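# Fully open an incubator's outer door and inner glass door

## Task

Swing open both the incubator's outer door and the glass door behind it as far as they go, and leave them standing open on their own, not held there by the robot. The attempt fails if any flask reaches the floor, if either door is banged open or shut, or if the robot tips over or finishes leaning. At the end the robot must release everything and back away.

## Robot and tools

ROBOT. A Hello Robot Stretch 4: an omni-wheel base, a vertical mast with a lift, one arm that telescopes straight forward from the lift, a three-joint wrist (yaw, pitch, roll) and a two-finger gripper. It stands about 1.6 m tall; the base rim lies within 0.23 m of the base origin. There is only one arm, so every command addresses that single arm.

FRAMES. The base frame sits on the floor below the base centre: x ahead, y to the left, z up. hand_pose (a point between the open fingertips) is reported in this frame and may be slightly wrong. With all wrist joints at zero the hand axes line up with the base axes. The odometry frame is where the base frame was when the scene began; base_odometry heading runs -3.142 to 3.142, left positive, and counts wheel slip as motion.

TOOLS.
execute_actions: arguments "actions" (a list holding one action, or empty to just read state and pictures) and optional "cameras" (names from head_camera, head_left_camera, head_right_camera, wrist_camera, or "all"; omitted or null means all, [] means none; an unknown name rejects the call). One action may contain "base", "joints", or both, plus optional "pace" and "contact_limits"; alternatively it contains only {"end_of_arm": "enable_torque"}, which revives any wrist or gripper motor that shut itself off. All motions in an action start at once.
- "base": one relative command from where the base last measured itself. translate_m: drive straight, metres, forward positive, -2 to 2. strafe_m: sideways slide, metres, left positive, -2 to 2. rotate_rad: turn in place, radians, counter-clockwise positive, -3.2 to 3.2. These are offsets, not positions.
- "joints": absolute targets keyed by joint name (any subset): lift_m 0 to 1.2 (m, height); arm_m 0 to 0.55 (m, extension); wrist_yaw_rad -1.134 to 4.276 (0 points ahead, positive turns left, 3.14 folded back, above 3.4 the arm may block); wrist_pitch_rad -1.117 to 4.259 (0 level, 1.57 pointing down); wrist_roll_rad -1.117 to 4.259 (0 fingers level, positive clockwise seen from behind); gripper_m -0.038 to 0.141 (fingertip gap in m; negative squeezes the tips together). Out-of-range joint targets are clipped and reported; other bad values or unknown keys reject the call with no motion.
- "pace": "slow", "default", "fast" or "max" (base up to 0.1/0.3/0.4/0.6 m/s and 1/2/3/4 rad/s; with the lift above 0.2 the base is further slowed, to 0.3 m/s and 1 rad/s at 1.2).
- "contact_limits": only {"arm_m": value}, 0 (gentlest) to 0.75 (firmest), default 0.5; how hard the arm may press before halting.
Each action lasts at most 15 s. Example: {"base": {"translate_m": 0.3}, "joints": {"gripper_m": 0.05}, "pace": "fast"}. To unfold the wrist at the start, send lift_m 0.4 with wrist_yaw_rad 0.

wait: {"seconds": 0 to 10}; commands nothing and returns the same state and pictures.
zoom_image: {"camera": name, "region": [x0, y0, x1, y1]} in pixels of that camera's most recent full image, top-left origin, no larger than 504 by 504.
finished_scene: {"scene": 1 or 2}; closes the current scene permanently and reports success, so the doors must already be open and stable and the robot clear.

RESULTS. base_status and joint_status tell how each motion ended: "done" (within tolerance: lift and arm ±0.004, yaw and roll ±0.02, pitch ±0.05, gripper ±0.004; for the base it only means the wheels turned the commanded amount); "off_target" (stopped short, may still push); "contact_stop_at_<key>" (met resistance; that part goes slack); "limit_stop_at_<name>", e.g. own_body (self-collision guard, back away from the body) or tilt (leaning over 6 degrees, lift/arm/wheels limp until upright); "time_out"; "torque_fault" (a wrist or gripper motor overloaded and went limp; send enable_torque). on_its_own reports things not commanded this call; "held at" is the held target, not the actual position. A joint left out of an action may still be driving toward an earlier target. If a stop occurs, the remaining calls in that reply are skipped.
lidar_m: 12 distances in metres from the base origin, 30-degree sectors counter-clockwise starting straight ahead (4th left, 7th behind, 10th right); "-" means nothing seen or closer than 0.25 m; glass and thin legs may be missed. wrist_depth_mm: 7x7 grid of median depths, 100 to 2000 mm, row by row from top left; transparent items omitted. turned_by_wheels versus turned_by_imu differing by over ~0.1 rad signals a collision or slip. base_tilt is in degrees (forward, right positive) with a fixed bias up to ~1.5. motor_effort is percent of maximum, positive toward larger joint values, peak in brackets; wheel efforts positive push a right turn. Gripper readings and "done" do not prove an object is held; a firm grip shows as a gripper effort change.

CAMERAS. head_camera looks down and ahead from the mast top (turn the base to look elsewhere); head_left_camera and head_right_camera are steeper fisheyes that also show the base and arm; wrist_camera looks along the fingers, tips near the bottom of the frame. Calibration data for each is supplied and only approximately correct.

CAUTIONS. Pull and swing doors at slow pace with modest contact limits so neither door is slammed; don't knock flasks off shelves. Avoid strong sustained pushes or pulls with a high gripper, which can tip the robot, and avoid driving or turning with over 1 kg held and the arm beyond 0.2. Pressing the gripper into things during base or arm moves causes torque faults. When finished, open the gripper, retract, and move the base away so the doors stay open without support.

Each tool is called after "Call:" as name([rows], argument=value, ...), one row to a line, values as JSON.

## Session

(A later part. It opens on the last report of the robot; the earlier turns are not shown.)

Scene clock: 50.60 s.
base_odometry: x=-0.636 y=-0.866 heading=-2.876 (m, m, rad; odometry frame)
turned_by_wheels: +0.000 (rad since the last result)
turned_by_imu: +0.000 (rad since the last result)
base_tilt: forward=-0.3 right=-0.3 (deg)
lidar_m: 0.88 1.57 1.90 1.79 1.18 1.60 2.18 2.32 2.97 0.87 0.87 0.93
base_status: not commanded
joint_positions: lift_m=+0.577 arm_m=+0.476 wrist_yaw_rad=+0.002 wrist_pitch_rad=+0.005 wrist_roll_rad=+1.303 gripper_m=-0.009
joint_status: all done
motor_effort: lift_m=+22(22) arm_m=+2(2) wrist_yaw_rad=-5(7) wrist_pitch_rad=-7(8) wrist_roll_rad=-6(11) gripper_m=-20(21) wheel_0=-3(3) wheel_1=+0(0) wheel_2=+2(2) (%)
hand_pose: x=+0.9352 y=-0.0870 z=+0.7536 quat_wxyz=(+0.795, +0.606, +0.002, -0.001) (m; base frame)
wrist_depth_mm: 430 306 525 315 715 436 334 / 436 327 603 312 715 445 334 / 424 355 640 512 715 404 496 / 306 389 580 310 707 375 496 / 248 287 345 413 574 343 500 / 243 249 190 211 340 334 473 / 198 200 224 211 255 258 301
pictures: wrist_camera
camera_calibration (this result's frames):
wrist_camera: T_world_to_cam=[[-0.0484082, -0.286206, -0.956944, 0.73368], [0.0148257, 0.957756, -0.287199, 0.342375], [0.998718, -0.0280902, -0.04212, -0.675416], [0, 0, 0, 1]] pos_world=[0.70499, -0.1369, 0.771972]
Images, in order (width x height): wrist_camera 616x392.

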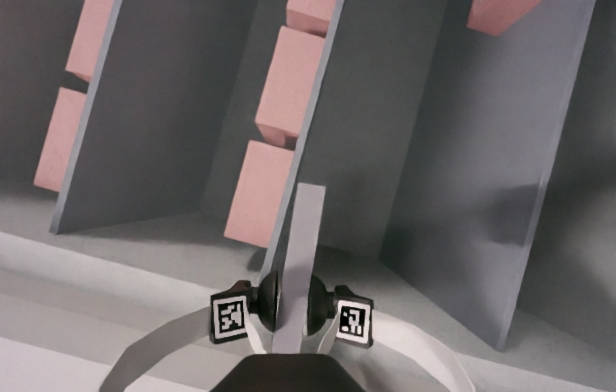

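Call:
execute_actions([
  {"joints": {"wrist_roll_rad": 0.9}},
], cameras=["wrist_camera"])

Scene clock: 51.57 s.
base_odometry: x=-0.636 y=-0.866 heading=-2.876 (m, m, rad; odometry frame)
turned_by_wheels: +0.000 (rad since the last result)
turned_by_imu: +0.000 (rad since the last result)
base_tilt: forward=-0.4 right=-0.4 (deg)
lidar_m: 0.89 1.57 1.91 1.76 1.17 1.56 2.19 2.34 2.95 0.87 0.87 0.93
base_status: not commanded
joint_positions: lift_m=+0.577 arm_m=+0.476 wrist_yaw_rad=+0.000 wrist_pitch_rad=+0.009 wrist_roll_rad=+0.902 gripper_m=-0.009
joint_status: all done
motor_effort: lift_m=+22(22) arm_m=+2(2) wrist_yaw_rad=-1(5) wrist_pitch_rad=-19(19) wrist_roll_rad=-6(9) gripper_m=-16(19) wheel_0=-2(3) wheel_1=+0(0) wheel_2=+0(2) (%)
hand_pose: x=+0.9351 y=-0.0875 z=+0.7524 quat_wxyz=(+0.900, +0.436, +0.004, -0.002) (m; base frame)
wrist_depth_mm: 397 462 330 564 315 676 580 / 353 307 418 707 314 715 436 / 249 325 574 332 707 676 427 / 248 251 449 310 715 512 362 / 200 251 267 397 668 410 320 / 200 205 189 211 442 345 496 / 809 201 202 211 278 310 466
pictures: wrist_camera
camera_calibration (this result's frames):
wrist_camera: T_world_to_cam=[[-0.0512118, -0.636855, -0.769281, 0.563151], [0.0120633, 0.769841, -0.638121, 0.592673], [0.998615, -0.0419594, -0.0317424, -0.684253], [0, 0, 0, 1]] pos_world=[0.704996, -0.126329, 0.789699]
Images, in order (width x height): wrist_camera 616x392.

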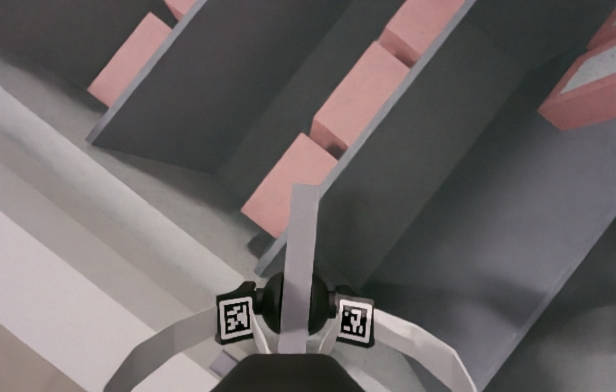

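Call:
execute_actions([
  {"base": {"strafe_m": -0.005}, "joints": {"wrist_roll_rad": 0.12, "lift_m": 0.571}},
], cameras=["wrist_camera"])

Scene clock: 52.77 s.
base_odometry: x=-0.637 y=-0.861 heading=-2.876 (m, m, rad; odometry frame)
turned_by_wheels: +0.000 (rad since the last result)
turned_by_imu: +0.000 (rad since the last result)
base_tilt: forward=-0.3 right=-0.3 (deg)
lidar_m: 0.88 1.61 1.91 1.81 1.17 1.56 2.21 2.34 2.96 0.88 0.86 0.89
base_status: done
joint_positions: lift_m=+0.571 arm_m=+0.476 wrist_yaw_rad=-0.002 wrist_pitch_rad=+0.009 wrist_roll_rad=+0.122 gripper_m=-0.009
joint_status: all done
motor_effort: lift_m=+16(20) arm_m=+2(2) wrist_yaw_rad=+5(6) wrist_pitch_rad=-19(20) wrist_roll_rad=-4(10) gripper_m=-17(17) wheel_0=-1(6) wheel_1=+1(11) wheel_2=-1(1) (%)
hand_pose: x=+0.9349 y=-0.0880 z=+0.7469 quat_wxyz=(+0.998, +0.061, +0.004, -0.001) (m; base frame)
wrist_depth_mm: 820 206 256 315 317 322 340 / 820 205 256 415 455 512 569 / 820 204 255 707 707 707 676 / 809 204 255 314 314 314 315 / 809 204 254 324 699 715 715 / 820 203 188 210 661 627 597 / 809 202 220 211 415 427 413
pictures: wrist_camera
camera_calibration (this result's frames):
wrist_camera: T_world_to_cam=[[-0.0469762, -0.994008, -0.0986946, 0.0223606], [0.00905405, 0.0983759, -0.995108, 0.799927], [0.998855, -0.0476399, 0.00437848, -0.711999], [0, 0, 0, 1]] pos_world=[0.704992, -0.0903865, 0.801338]
Images, in order (width x height): wrist_camera 616x392.

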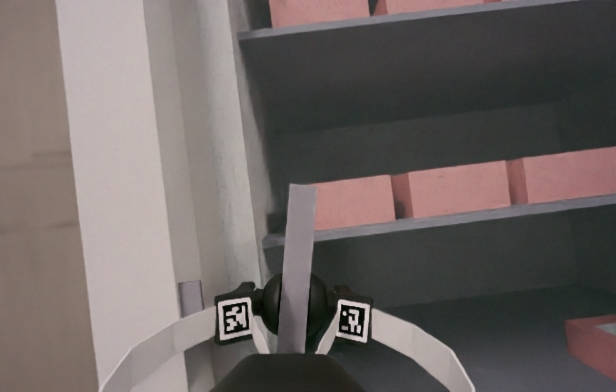

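Call:
execute_actions([
  {"base": {"strafe_m": -0.02}, "joints": {"arm_m": 0.345, "gripper_m": -0.025, "lift_m": 0.568}, "pace": "slow"},
], cameras=["wrist_camera"])

Scene clock: 55.63 s.
base_odometry: x=-0.642 y=-0.842 heading=-2.876 (m, m, rad; odometry frame)
turned_by_wheels: +0.000 (rad since the last result)
turned_by_imu: -0.001 (rad since the last result)
base_tilt: forward=-0.3 right=-0.3 (deg)
lidar_m: 0.81 1.59 1.95 1.85 1.21 1.61 2.18 2.35 2.94 0.86 0.84 0.90
base_status: done
joint_positions: lift_m=+0.568 arm_m=+0.346 wrist_yaw_rad=-0.001 wrist_pitch_rad=+0.007 wrist_roll_rad=+0.120 gripper_m=-0.024
joint_status: all done
motor_effort: lift_m=+15(16) arm_m=-7(5) wrist_yaw_rad=+4(27) wrist_pitch_rad=-14(19) wrist_roll_rad=+0(5) gripper_m=-22(23) wheel_0=-2(12) wheel_1=-1(4) wheel_2=-1(5) (%)
hand_pose: x=+0.8055 y=-0.0878 z=+0.7444 quat_wxyz=(+0.998, +0.060, +0.003, -0.001) (m; base frame)
wrist_depth_mm: 960 340 387 661 668 661 559 / 960 334 387 445 459 508 559 / 946 336 387 788 842 842 634 / 960 946 384 445 445 449 455 / 946 946 382 554 831 842 691 / 931 946 198 206 668 591 484 / 931 330 330 204 424 442 452
pictures: wrist_camera
camera_calibration (this result's frames):
wrist_camera: T_world_to_cam=[[-0.0463735, -0.994204, -0.0969923, 0.0143875], [0.0108012, 0.0965921, -0.995265, 0.797219], [0.998866, -0.0472016, 0.00625925, -0.584031], [0, 0, 0, 1]] pos_world=[0.575425, -0.0902681, 0.798495]
Images, in order (width x height): wrist_camera 616x392.

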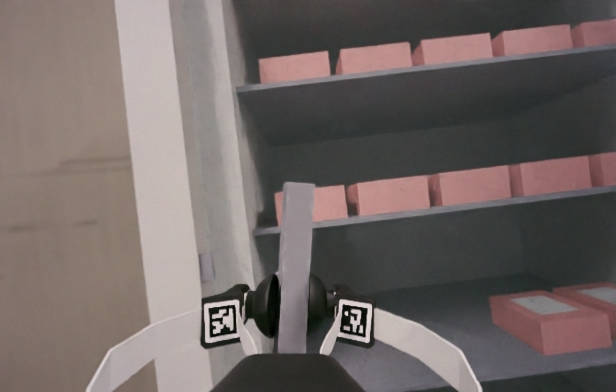

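Call:
execute_actions([
  {"base": {"strafe_m": -0.045}, "joints": {"arm_m": 0.235}},
], cameras=["wrist_camera"])

Call:
execute_actions([
  {"base": {"strafe_m": -0.062}, "joints": {"arm_m": 0.14}},
], cameras=["wrist_camera", "head_camera"])

Scene clock: 57.17 s.
base_odometry: x=-0.654 y=-0.798 heading=-2.876 (m, m, rad; odometry frame)
turned_by_wheels: +0.000 (rad since the last result)
turned_by_imu: +0.000 (rad since the last result)
base_tilt: forward=-0.2 right=-0.4 (deg)
lidar_m: 0.87 1.59 1.98 1.83 1.23 1.67 2.20 2.35 2.89 0.81 0.81 0.93
base_status: done
joint_positions: lift_m=+0.568 arm_m=+0.236 wrist_yaw_rad=+0.001 wrist_pitch_rad=+0.008 wrist_roll_rad=+0.120 gripper_m=-0.024
joint_status: all done
motor_effort: lift_m=+16(16) arm_m=-6(10) wrist_yaw_rad=-3(26) wrist_pitch_rad=-17(18) wrist_roll_rad=+1(0) gripper_m=-23(23) wheel_0=+0(6) wheel_1=+1(6) wheel_2=+1(4) (%)
hand_pose: x=+0.6955 y=-0.0872 z=+0.7441 quat_wxyz=(+0.998, +0.060, +0.004, +0.000) (m; base frame)
wrist_depth_mm: 1060 469 569 668 715 715 569 / 1060 455 554 798 564 559 559 / 1060 1078 521 809 946 809 580 / 1060 1078 496 554 554 569 569 / 1042 1042 492 946 946 891 627 / 1060 1060 200 204 668 559 554 / 1060 160 442 207 778 768 661
pictures: wrist_camera
camera_calibration (this result's frames):
wrist_camera: T_world_to_cam=[[-0.044316, -0.99434, -0.096564, 0.00811781], [0.0093924, 0.09624, -0.995314, 0.798948], [0.998973, -0.0450153, 0.00507427, -0.473215], [0, 0, 0, 1]] pos_world=[0.465585, -0.0901207, 0.798389]
Images, in order (width x height): wrist_camera 616x392.

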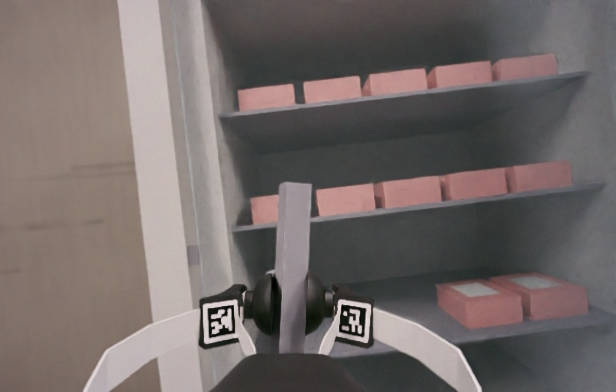

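Scene clock: 58.43 s.
base_odometry: x=-0.670 y=-0.739 heading=-2.876 (m, m, rad; odometry frame)
turned_by_wheels: +0.000 (rad since the last result)
turned_by_imu: +0.000 (rad since the last result)
base_tilt: forward=-0.2 right=-0.2 (deg)
lidar_m: 0.87 1.60 2.04 1.91 1.31 1.78 2.20 2.35 2.82 0.76 0.75 0.85
base_status: done
joint_positions: lift_m=+0.568 arm_m=+0.141 wrist_yaw_rad=+0.002 wrist_pitch_rad=+0.009 wrist_roll_rad=+0.120 gripper_m=-0.024
joint_status: all done
motor_effort: lift_m=+16(16) arm_m=-6(10) wrist_yaw_rad=-7(14) wrist_pitch_rad=-19(19) wrist_roll_rad=+2(4) gripper_m=-24(23) wheel_0=-1(7) wheel_1=+2(12) wheel_2=+1(2) (%)
hand_pose: x=+0.6006 y=-0.0868 z=+0.7439 quat_wxyz=(+0.998, +0.060, +0.005, +0.001) (m; base frame)
wrist_depth_mm: 1182 574 615 661 715 654 544 / 1138 591 778 904 904 654 549 / 1138 564 661 809 976 732 564 / 1160 585 647 741 1042 661 580 / 1160 564 691 1025 1042 741 585 / 1138 1160 198 210 647 661 585 / 1138 155 591 213 798 732 585
pictures: head_camera, wrist_camera
camera_calibration (this result's frames):
wrist_camera: T_world_to_cam=[[-0.0428265, -0.994421, -0.0964026, 0.00331781], [0.00860191, 0.0961205, -0.995333, 0.800069], [0.999045, -0.0434558, 0.00443741, -0.377821], [0, 0, 0, 1]] pos_world=[0.37072, -0.0900222, 0.798331]
Images, in order (width x height): head_camera 420x560, wrist_camera 616x392.

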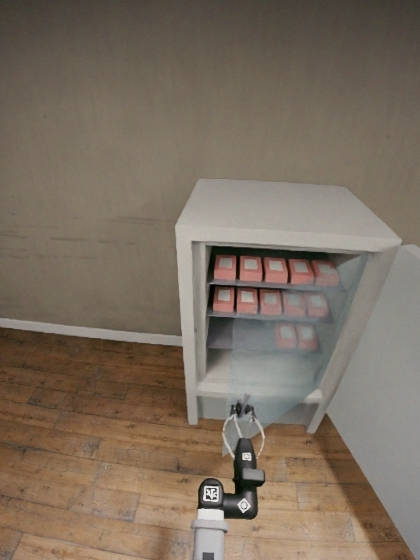

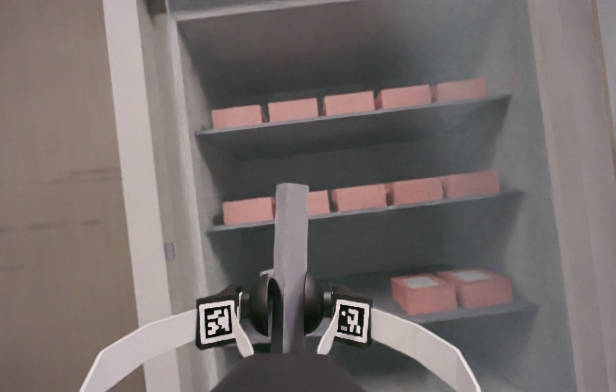

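Call:
execute_actions([
  {"joints": {"gripper_m": 0.035}},
], cameras=[])

Call:
execute_actions([
  {"joints": {"arm_m": 0.05}},
], cameras=["wrist_camera"])

Call:
execute_actions([
  {"base": {"strafe_m": 0.35}, "joints": {"wrist_yaw_rad": -1.12, "gripper_m": 0.0, "wrist_roll_rad": 0.0, "lift_m": 0.47}, "pace": "fast"},
], cameras=["head_camera", "head_right_camera"])

Scene clock: 60.23 s.
base_odometry: x=-0.670 y=-0.739 heading=-2.876 (m, m, rad; odometry frame)
turned_by_wheels: +0.000 (rad since the last result)
turned_by_imu: +0.000 (rad since the last result)
base_tilt: forward=-0.3 right=-0.4 (deg)
lidar_m: 0.88 1.56 2.03 1.92 1.28 1.79 2.18 2.33 2.80 0.74 0.75 0.83
base_status: not commanded
joint_positions: lift_m=+0.568 arm_m=+0.141 wrist_yaw_rad=+0.001 wrist_pitch_rad=+0.006 wrist_roll_rad=+0.120 gripper_m=+0.035
joint_status: all done
motor_effort: lift_m=+16(16) arm_m=-5(6) wrist_yaw_rad=-2(19) wrist_pitch_rad=-10(19) wrist_roll_rad=+2(3) gripper_m=-5(24) wheel_0=+2(3) wheel_1=+2(2) wheel_2=+1(1) (%)
hand_pose: x=+0.6003 y=-0.0872 z=+0.7448 quat_wxyz=(+0.998, +0.060, +0.003, +0.000) (m; base frame)
wrist_depth_mm: 1182 569 615 668 707 640 549 / 1160 591 788 891 891 654 549 / 1138 569 647 788 931 723 559 / 1160 591 654 715 1025 668 574 / 1160 564 627 1025 1042 750 591 / 1160 1118 195 229 647 654 580 / 1138 530 580 225 788 788 580
pictures: none
No camera images: the call's "cameras" was empty. Leave "cameras" out to get every camera's image.

Scene clock: 61.47 s.
base_odometry: x=-0.670 y=-0.739 heading=-2.876 (m, m, rad; odometry frame)
turned_by_wheels: +0.000 (rad since the last result)
turned_by_imu: +0.000 (rad since the last result)
base_tilt: forward=-0.3 right=-0.3 (deg)
lidar_m: 0.58 1.59 2.04 1.93 1.27 1.79 2.21 2.36 2.81 0.75 0.74 0.85
base_status: not commanded
joint_positions: lift_m=+0.568 arm_m=+0.051 wrist_yaw_rad=+0.000 wrist_pitch_rad=+0.005 wrist_roll_rad=+0.120 gripper_m=+0.035
joint_status: all done
motor_effort: lift_m=+16(16) arm_m=-6(6) wrist_yaw_rad=+0(3) wrist_pitch_rad=-8(9) wrist_roll_rad=+2(2) gripper_m=-5(4) wheel_0=+1(2) wheel_1=+2(2) wheel_2=+1(1) (%)
hand_pose: x=+0.5105 y=-0.0874 z=+0.7450 quat_wxyz=(+0.998, +0.060, +0.002, +0.000) (m; base frame)
wrist_depth_mm: 1255 676 691 683 699 691 564 / 1229 1255 788 976 960 691 574 / 1281 1255 741 820 931 715 603 / 1255 1229 750 1138 1078 732 627 / 1229 1255 699 1118 1138 768 634 / 1255 1229 195 315 723 732 627 / 1229 1255 668 946 798 778 627
pictures: wrist_camera
camera_calibration (this result's frames):
wrist_camera: T_world_to_cam=[[-0.0447503, -0.994319, -0.0965794, 0.0000236497], [0.012703, 0.0961021, -0.99529, 0.799901], [0.998917, -0.0457664, 0.00833022, -0.290811], [0, 0, 0, 1]] pos_world=[0.280336, -0.090158, 0.798559]
Images, in order (width x height): wrist_camera 616x392.

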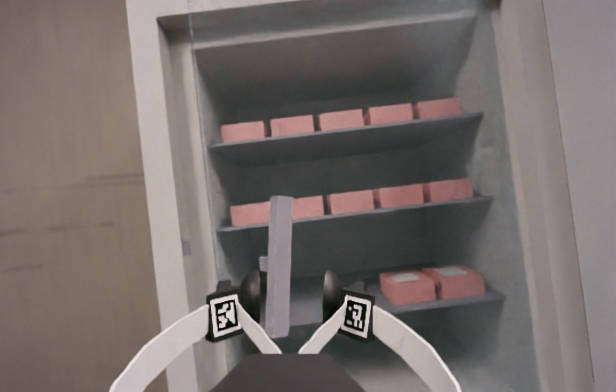

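Scene clock: 63.57 s.
base_odometry: x=-0.578 y=-1.076 heading=-2.876 (m, m, rad; odometry frame)
turned_by_wheels: +0.000 (rad since the last result)
turned_by_imu: -0.002 (rad since the last result)
base_tilt: forward=-0.3 right=-0.3 (deg)
lidar_m: 0.89 1.59 1.68 1.59 0.99 1.22 2.18 2.30 3.17 1.08 1.09 0.71
base_status: done
joint_positions: lift_m=+0.470 arm_m=+0.051 wrist_yaw_rad=-1.120 wrist_pitch_rad=+0.005 wrist_roll_rad=+0.001 gripper_m=+0.000
joint_status: all done
motor_effort: lift_m=+16(15) arm_m=-6(6) wrist_yaw_rad=-1(3) wrist_pitch_rad=-8(8) wrist_roll_rad=+0(3) gripper_m=-6(9) wheel_0=+0(7) wheel_1=-3(10) wheel_2=+0(0) (%)
hand_pose: x=+0.2690 y=-0.2977 z=+0.6470 quat_wxyz=(+0.847, +0.002, +0.002, -0.531) (m; base frame)
wrist_depth_mm: 842 946 1863 1025 976 - - / 854 1042 1025 976 960 - - / 1098 1025 1008 991 946 - - / 1138 1025 1008 976 960 - - / 991 1008 991 991 976 - - / 1098 1025 191 204 946 - - / 759 831 991 185 549 1576 1661
pictures: head_camera, head_right_camera
Images, in order (width x height): head_camera 420x560, head_right_camera 420x672.

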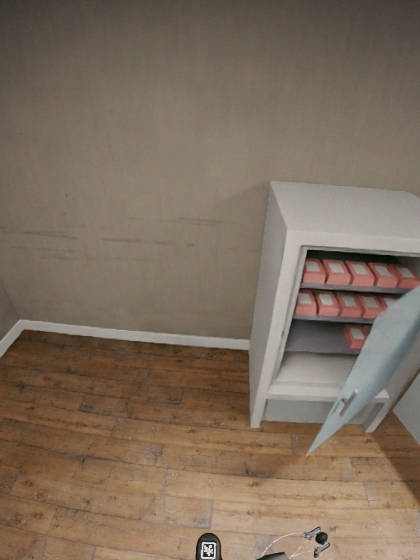

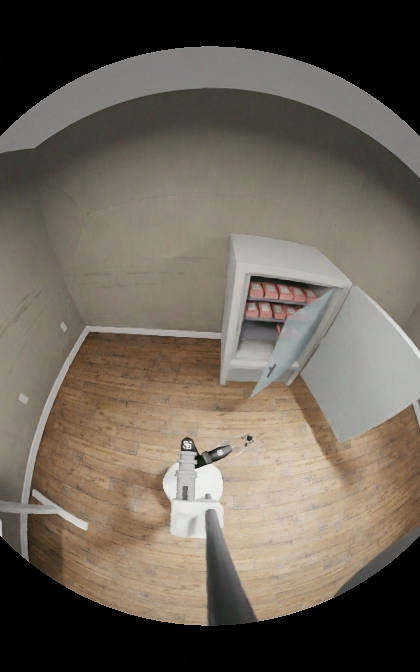

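Call:
execute_actions([
  {"joints": {"arm_m": 0.49}, "contact_limits": {"arm_m": 0.15}, "pace": "fast"},
], cameras=[])

Call:
execute_actions([
  {"base": {"strafe_m": -0.16}},
], cameras=["head_camera", "head_right_camera"])

Scene clock: 65.77 s.
base_odometry: x=-0.578 y=-1.076 heading=-2.876 (m, m, rad; odometry frame)
turned_by_wheels: +0.000 (rad since the last result)
turned_by_imu: +0.000 (rad since the last result)
base_tilt: forward=-0.3 right=-0.3 (deg)
lidar_m: 0.91 1.60 1.69 1.63 0.96 1.25 2.19 2.33 3.20 1.10 1.08 0.73
base_status: not commanded
joint_positions: lift_m=+0.470 arm_m=+0.489 wrist_yaw_rad=-1.120 wrist_pitch_rad=+0.005 wrist_roll_rad=+0.000 gripper_m=+0.000
joint_status: all done
motor_effort: lift_m=+16(16) arm_m=+6(8) wrist_yaw_rad=+0(1) wrist_pitch_rad=-7(7) wrist_roll_rad=+0(1) gripper_m=-6(7) wheel_0=+0(0) wheel_1=-2(3) wheel_2=-1(1) (%)
contact_limits: arm_m 0.15
hand_pose: x=+0.7069 y=-0.2977 z=+0.6470 quat_wxyz=(+0.847, +0.001, +0.002, -0.531) (m; base frame)
wrist_depth_mm: 421 504 809 866 831 831 788 / 415 699 768 854 842 809 798 / 387 525 891 854 831 809 798 / 750 917 904 842 820 798 798 / 647 842 715 842 820 798 788 / 433 564 191 204 820 798 788 / 676 676 661 185 488 798 778
pictures: none
No camera images: the call's "cameras" was empty. Leave "cameras" out to get every camera's image.

Scene clock: 67.53 s.
base_odometry: x=-0.620 y=-0.922 heading=-2.876 (m, m, rad; odometry frame)
turned_by_wheels: +0.000 (rad since the last result)
turned_by_imu: +0.000 (rad since the last result)
base_tilt: forward=-0.3 right=-0.4 (deg)
lidar_m: 0.89 1.59 1.85 1.77 1.13 1.45 2.20 2.33 3.02 0.92 0.92 0.64
base_status: done
joint_positions: lift_m=+0.470 arm_m=+0.489 wrist_yaw_rad=-1.120 wrist_pitch_rad=+0.005 wrist_roll_rad=+0.000 gripper_m=+0.000
joint_status: not commanded
motor_effort: lift_m=+16(16) arm_m=+6(6) wrist_yaw_rad=+0(1) wrist_pitch_rad=-8(8) wrist_roll_rad=+1(1) gripper_m=-6(6) wheel_0=-1(13) wheel_1=+1(8) wheel_2=-1(1) (%)
hand_pose: x=+0.7069 y=-0.2977 z=+0.6470 quat_wxyz=(+0.847, +0.001, +0.002, -0.531) (m; base frame)
wrist_depth_mm: 469 504 707 707 676 661 647 / 640 699 683 691 676 167 647 / 418 512 691 699 668 167 647 / 741 809 715 691 676 157 647 / 723 778 676 683 676 654 640 / 433 535 192 204 661 647 634 / 683 676 661 185 413 647 634
pictures: head_camera, head_right_camera
Images, in order (width x height): head_camera 420x560, head_right_camera 420x672.

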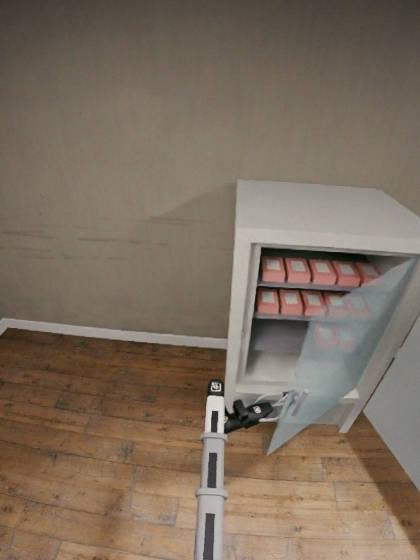

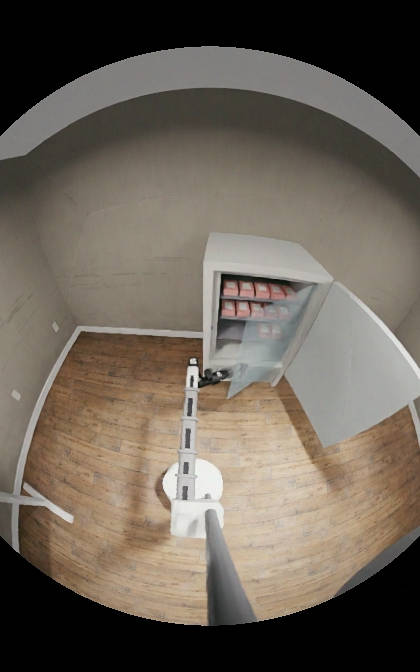

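Call:
execute_actions([
  {"base": {"strafe_m": -0.30}, "joints": {"arm_m": 0.28}, "pace": "slow"},
], cameras=["head_camera", "head_right_camera"])

Scene clock: 71.87 s.
base_odometry: x=-0.699 y=-0.632 heading=-2.876 (m, m, rad; odometry frame)
turned_by_wheels: +0.000 (rad since the last result)
turned_by_imu: +0.000 (rad since the last result)
base_tilt: forward=-0.3 right=-0.3 (deg)
lidar_m: 0.86 0.93 2.15 1.93 1.40 1.91 2.21 2.34 2.71 0.66 0.58 0.72
base_status: done
joint_positions: lift_m=+0.470 arm_m=+0.281 wrist_yaw_rad=-1.120 wrist_pitch_rad=+0.005 wrist_roll_rad=+0.000 gripper_m=+0.000
joint_status: all done
motor_effort: lift_m=+16(16) arm_m=-6(6) wrist_yaw_rad=-1(4) wrist_pitch_rad=-8(8) wrist_roll_rad=+1(1) gripper_m=-8(7) wheel_0=+1(2) wheel_1=+0(4) wheel_2=+0(1) (%)
hand_pose: x=+0.4990 y=-0.2977 z=+0.6470 quat_wxyz=(+0.847, +0.001, +0.002, -0.531) (m; base frame)
wrist_depth_mm: 496 492 480 469 455 445 439 / 500 492 480 469 452 442 436 / 500 488 477 466 455 442 436 / 496 488 473 459 452 439 433 / 492 484 473 459 449 436 430 / 492 480 192 203 445 436 430 / 492 473 469 185 304 436 427
pictures: head_camera, head_right_camera
Images, in order (width x height): head_camera 420x560, head_right_camera 420x672.

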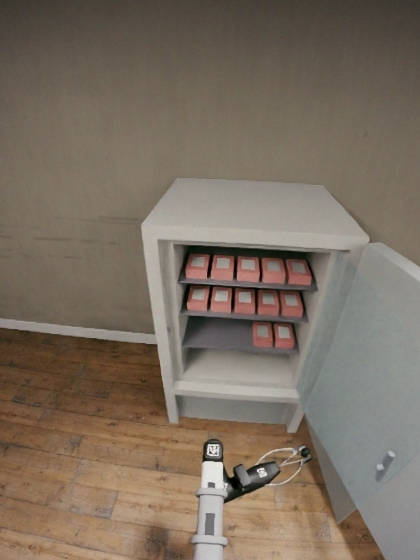

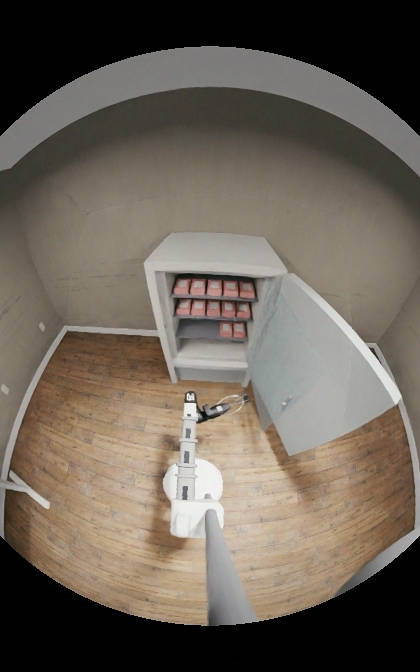

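Call:
execute_actions(actions=[], cameras=["wrist_camera", "head_camera"])

Scene clock: 72.00 s.
base_odometry: x=-0.699 y=-0.632 heading=-2.876 (m, m, rad; odometry frame)
turned_by_wheels: +0.000 (rad since the last result)
turned_by_imu: +0.000 (rad since the last result)
base_tilt: forward=-0.3 right=-0.4 (deg)
lidar_m: 0.87 0.95 2.15 1.94 1.40 1.93 2.21 2.33 2.70 0.66 0.60 0.74
base_status: done
joint_positions: lift_m=+0.470 arm_m=+0.281 wrist_yaw_rad=-1.120 wrist_pitch_rad=+0.005 wrist_roll_rad=+0.000 gripper_m=+0.000
joint_status: all done
motor_effort: lift_m=+16(16) arm_m=-6(6) wrist_yaw_rad=-1(4) wrist_pitch_rad=-8(8) wrist_roll_rad=+0(1) gripper_m=-6(7) wheel_0=+1(2) wheel_1=+0(4) wheel_2=+0(1) (%)
hand_pose: x=+0.4990 y=-0.2977 z=+0.6470 quat_wxyz=(+0.847, +0.001, +0.002, -0.531) (m; base frame)
wrist_depth_mm: 500 488 480 469 462 445 436 / 504 492 477 466 452 445 436 / 500 484 473 462 452 439 436 / 500 488 469 466 452 439 430 / 492 480 469 459 452 436 430 / 496 484 191 204 445 436 427 / 492 484 466 184 304 436 427
pictures: head_camera, wrist_camera
camera_calibration (this result's frames):
wrist_camera: T_world_to_cam=[[-0.918154, -0.395572, 0.0226942, 0.31789], [-0.0154024, -0.0216001, -0.999648, 0.704583], [0.395923, -0.918181, 0.0137394, -0.250543], [0, 0, 0, 1]] pos_world=[0.401921, -0.0890764, 0.700563]
Images, in order (width x height): head_camera 420x560, wrist_camera 616x392.

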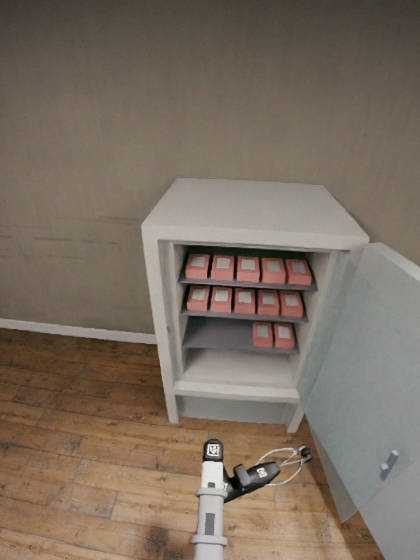

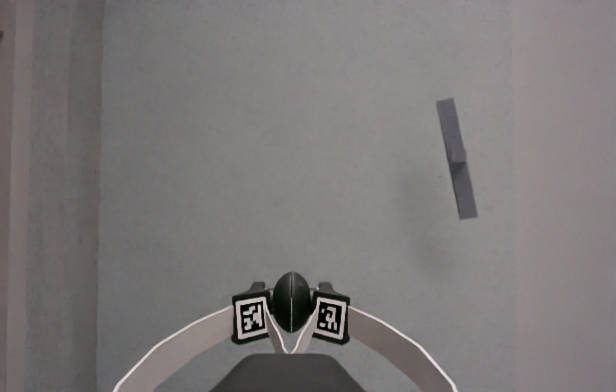

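Call:
execute_actions([
  {"base": {"strafe_m": 0.25}, "joints": {"arm_m": 0.0}, "pace": "fast"},
], cameras=["head_camera", "head_right_camera", "wrist_camera"])

Scene clock: 74.17 s.
base_odometry: x=-0.633 y=-0.874 heading=-2.876 (m, m, rad; odometry frame)
turned_by_wheels: +0.000 (rad since the last result)
turned_by_imu: -0.001 (rad since the last result)
base_tilt: forward=-0.3 right=-0.3 (deg)
lidar_m: 0.88 1.58 1.91 1.79 1.18 1.53 2.20 2.34 2.96 0.91 0.78 0.92
base_status: done
joint_positions: lift_m=+0.470 arm_m=+0.001 wrist_yaw_rad=-1.120 wrist_pitch_rad=+0.005 wrist_roll_rad=+0.000 gripper_m=+0.000
joint_status: all done
motor_effort: lift_m=+16(16) arm_m=-6(10) wrist_yaw_rad=+1(2) wrist_pitch_rad=-8(8) wrist_roll_rad=+1(1) gripper_m=-7(5) wheel_0=+1(11) wheel_1=-2(13) wheel_2=-1(0) (%)
hand_pose: x=+0.2188 y=-0.2978 z=+0.6470 quat_wxyz=(+0.847, +0.001, +0.002, -0.531) (m; base frame)
wrist_depth_mm: 842 842 831 798 778 - - / 842 842 831 798 778 - - / 866 831 820 788 778 - - / 854 831 809 788 768 - - / 842 831 809 788 768 - - / 842 831 192 204 759 - - / 778 809 798 184 462 1661 1708
pictures: head_camera, head_right_camera, wrist_camera
camera_calibration (this result's frames):
wrist_camera: T_world_to_cam=[[-0.918357, -0.395095, 0.0228389, 0.0607041], [-0.0155436, -0.0216563, -0.999645, 0.700279], [0.395449, -0.918385, 0.013747, -0.139589], [0, 0, 0, 1]] pos_world=[0.121833, -0.0890471, 0.700563]
Images, in order (width x height): head_camera 420x560, head_right_camera 420x672, wrist_camera 616x392.

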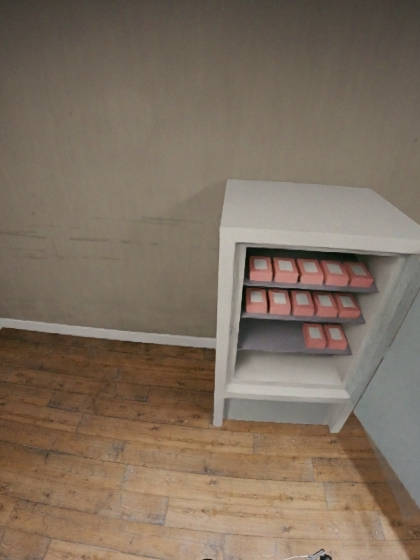

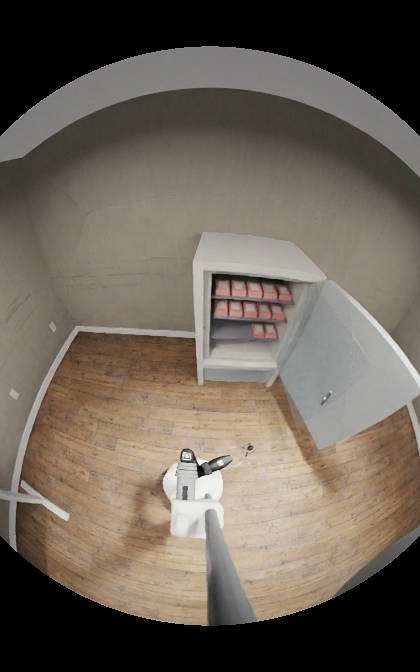

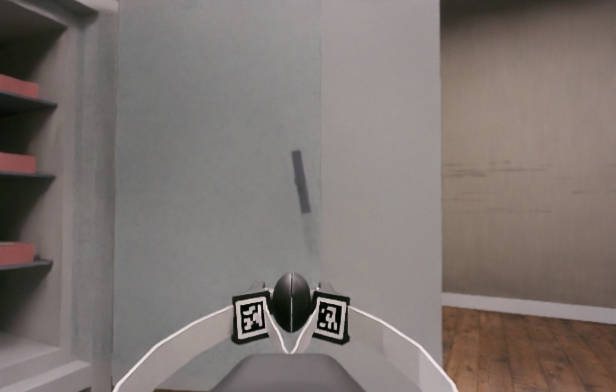

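Call:
finished_scene(scene=2)

The scene is finished: the task was done.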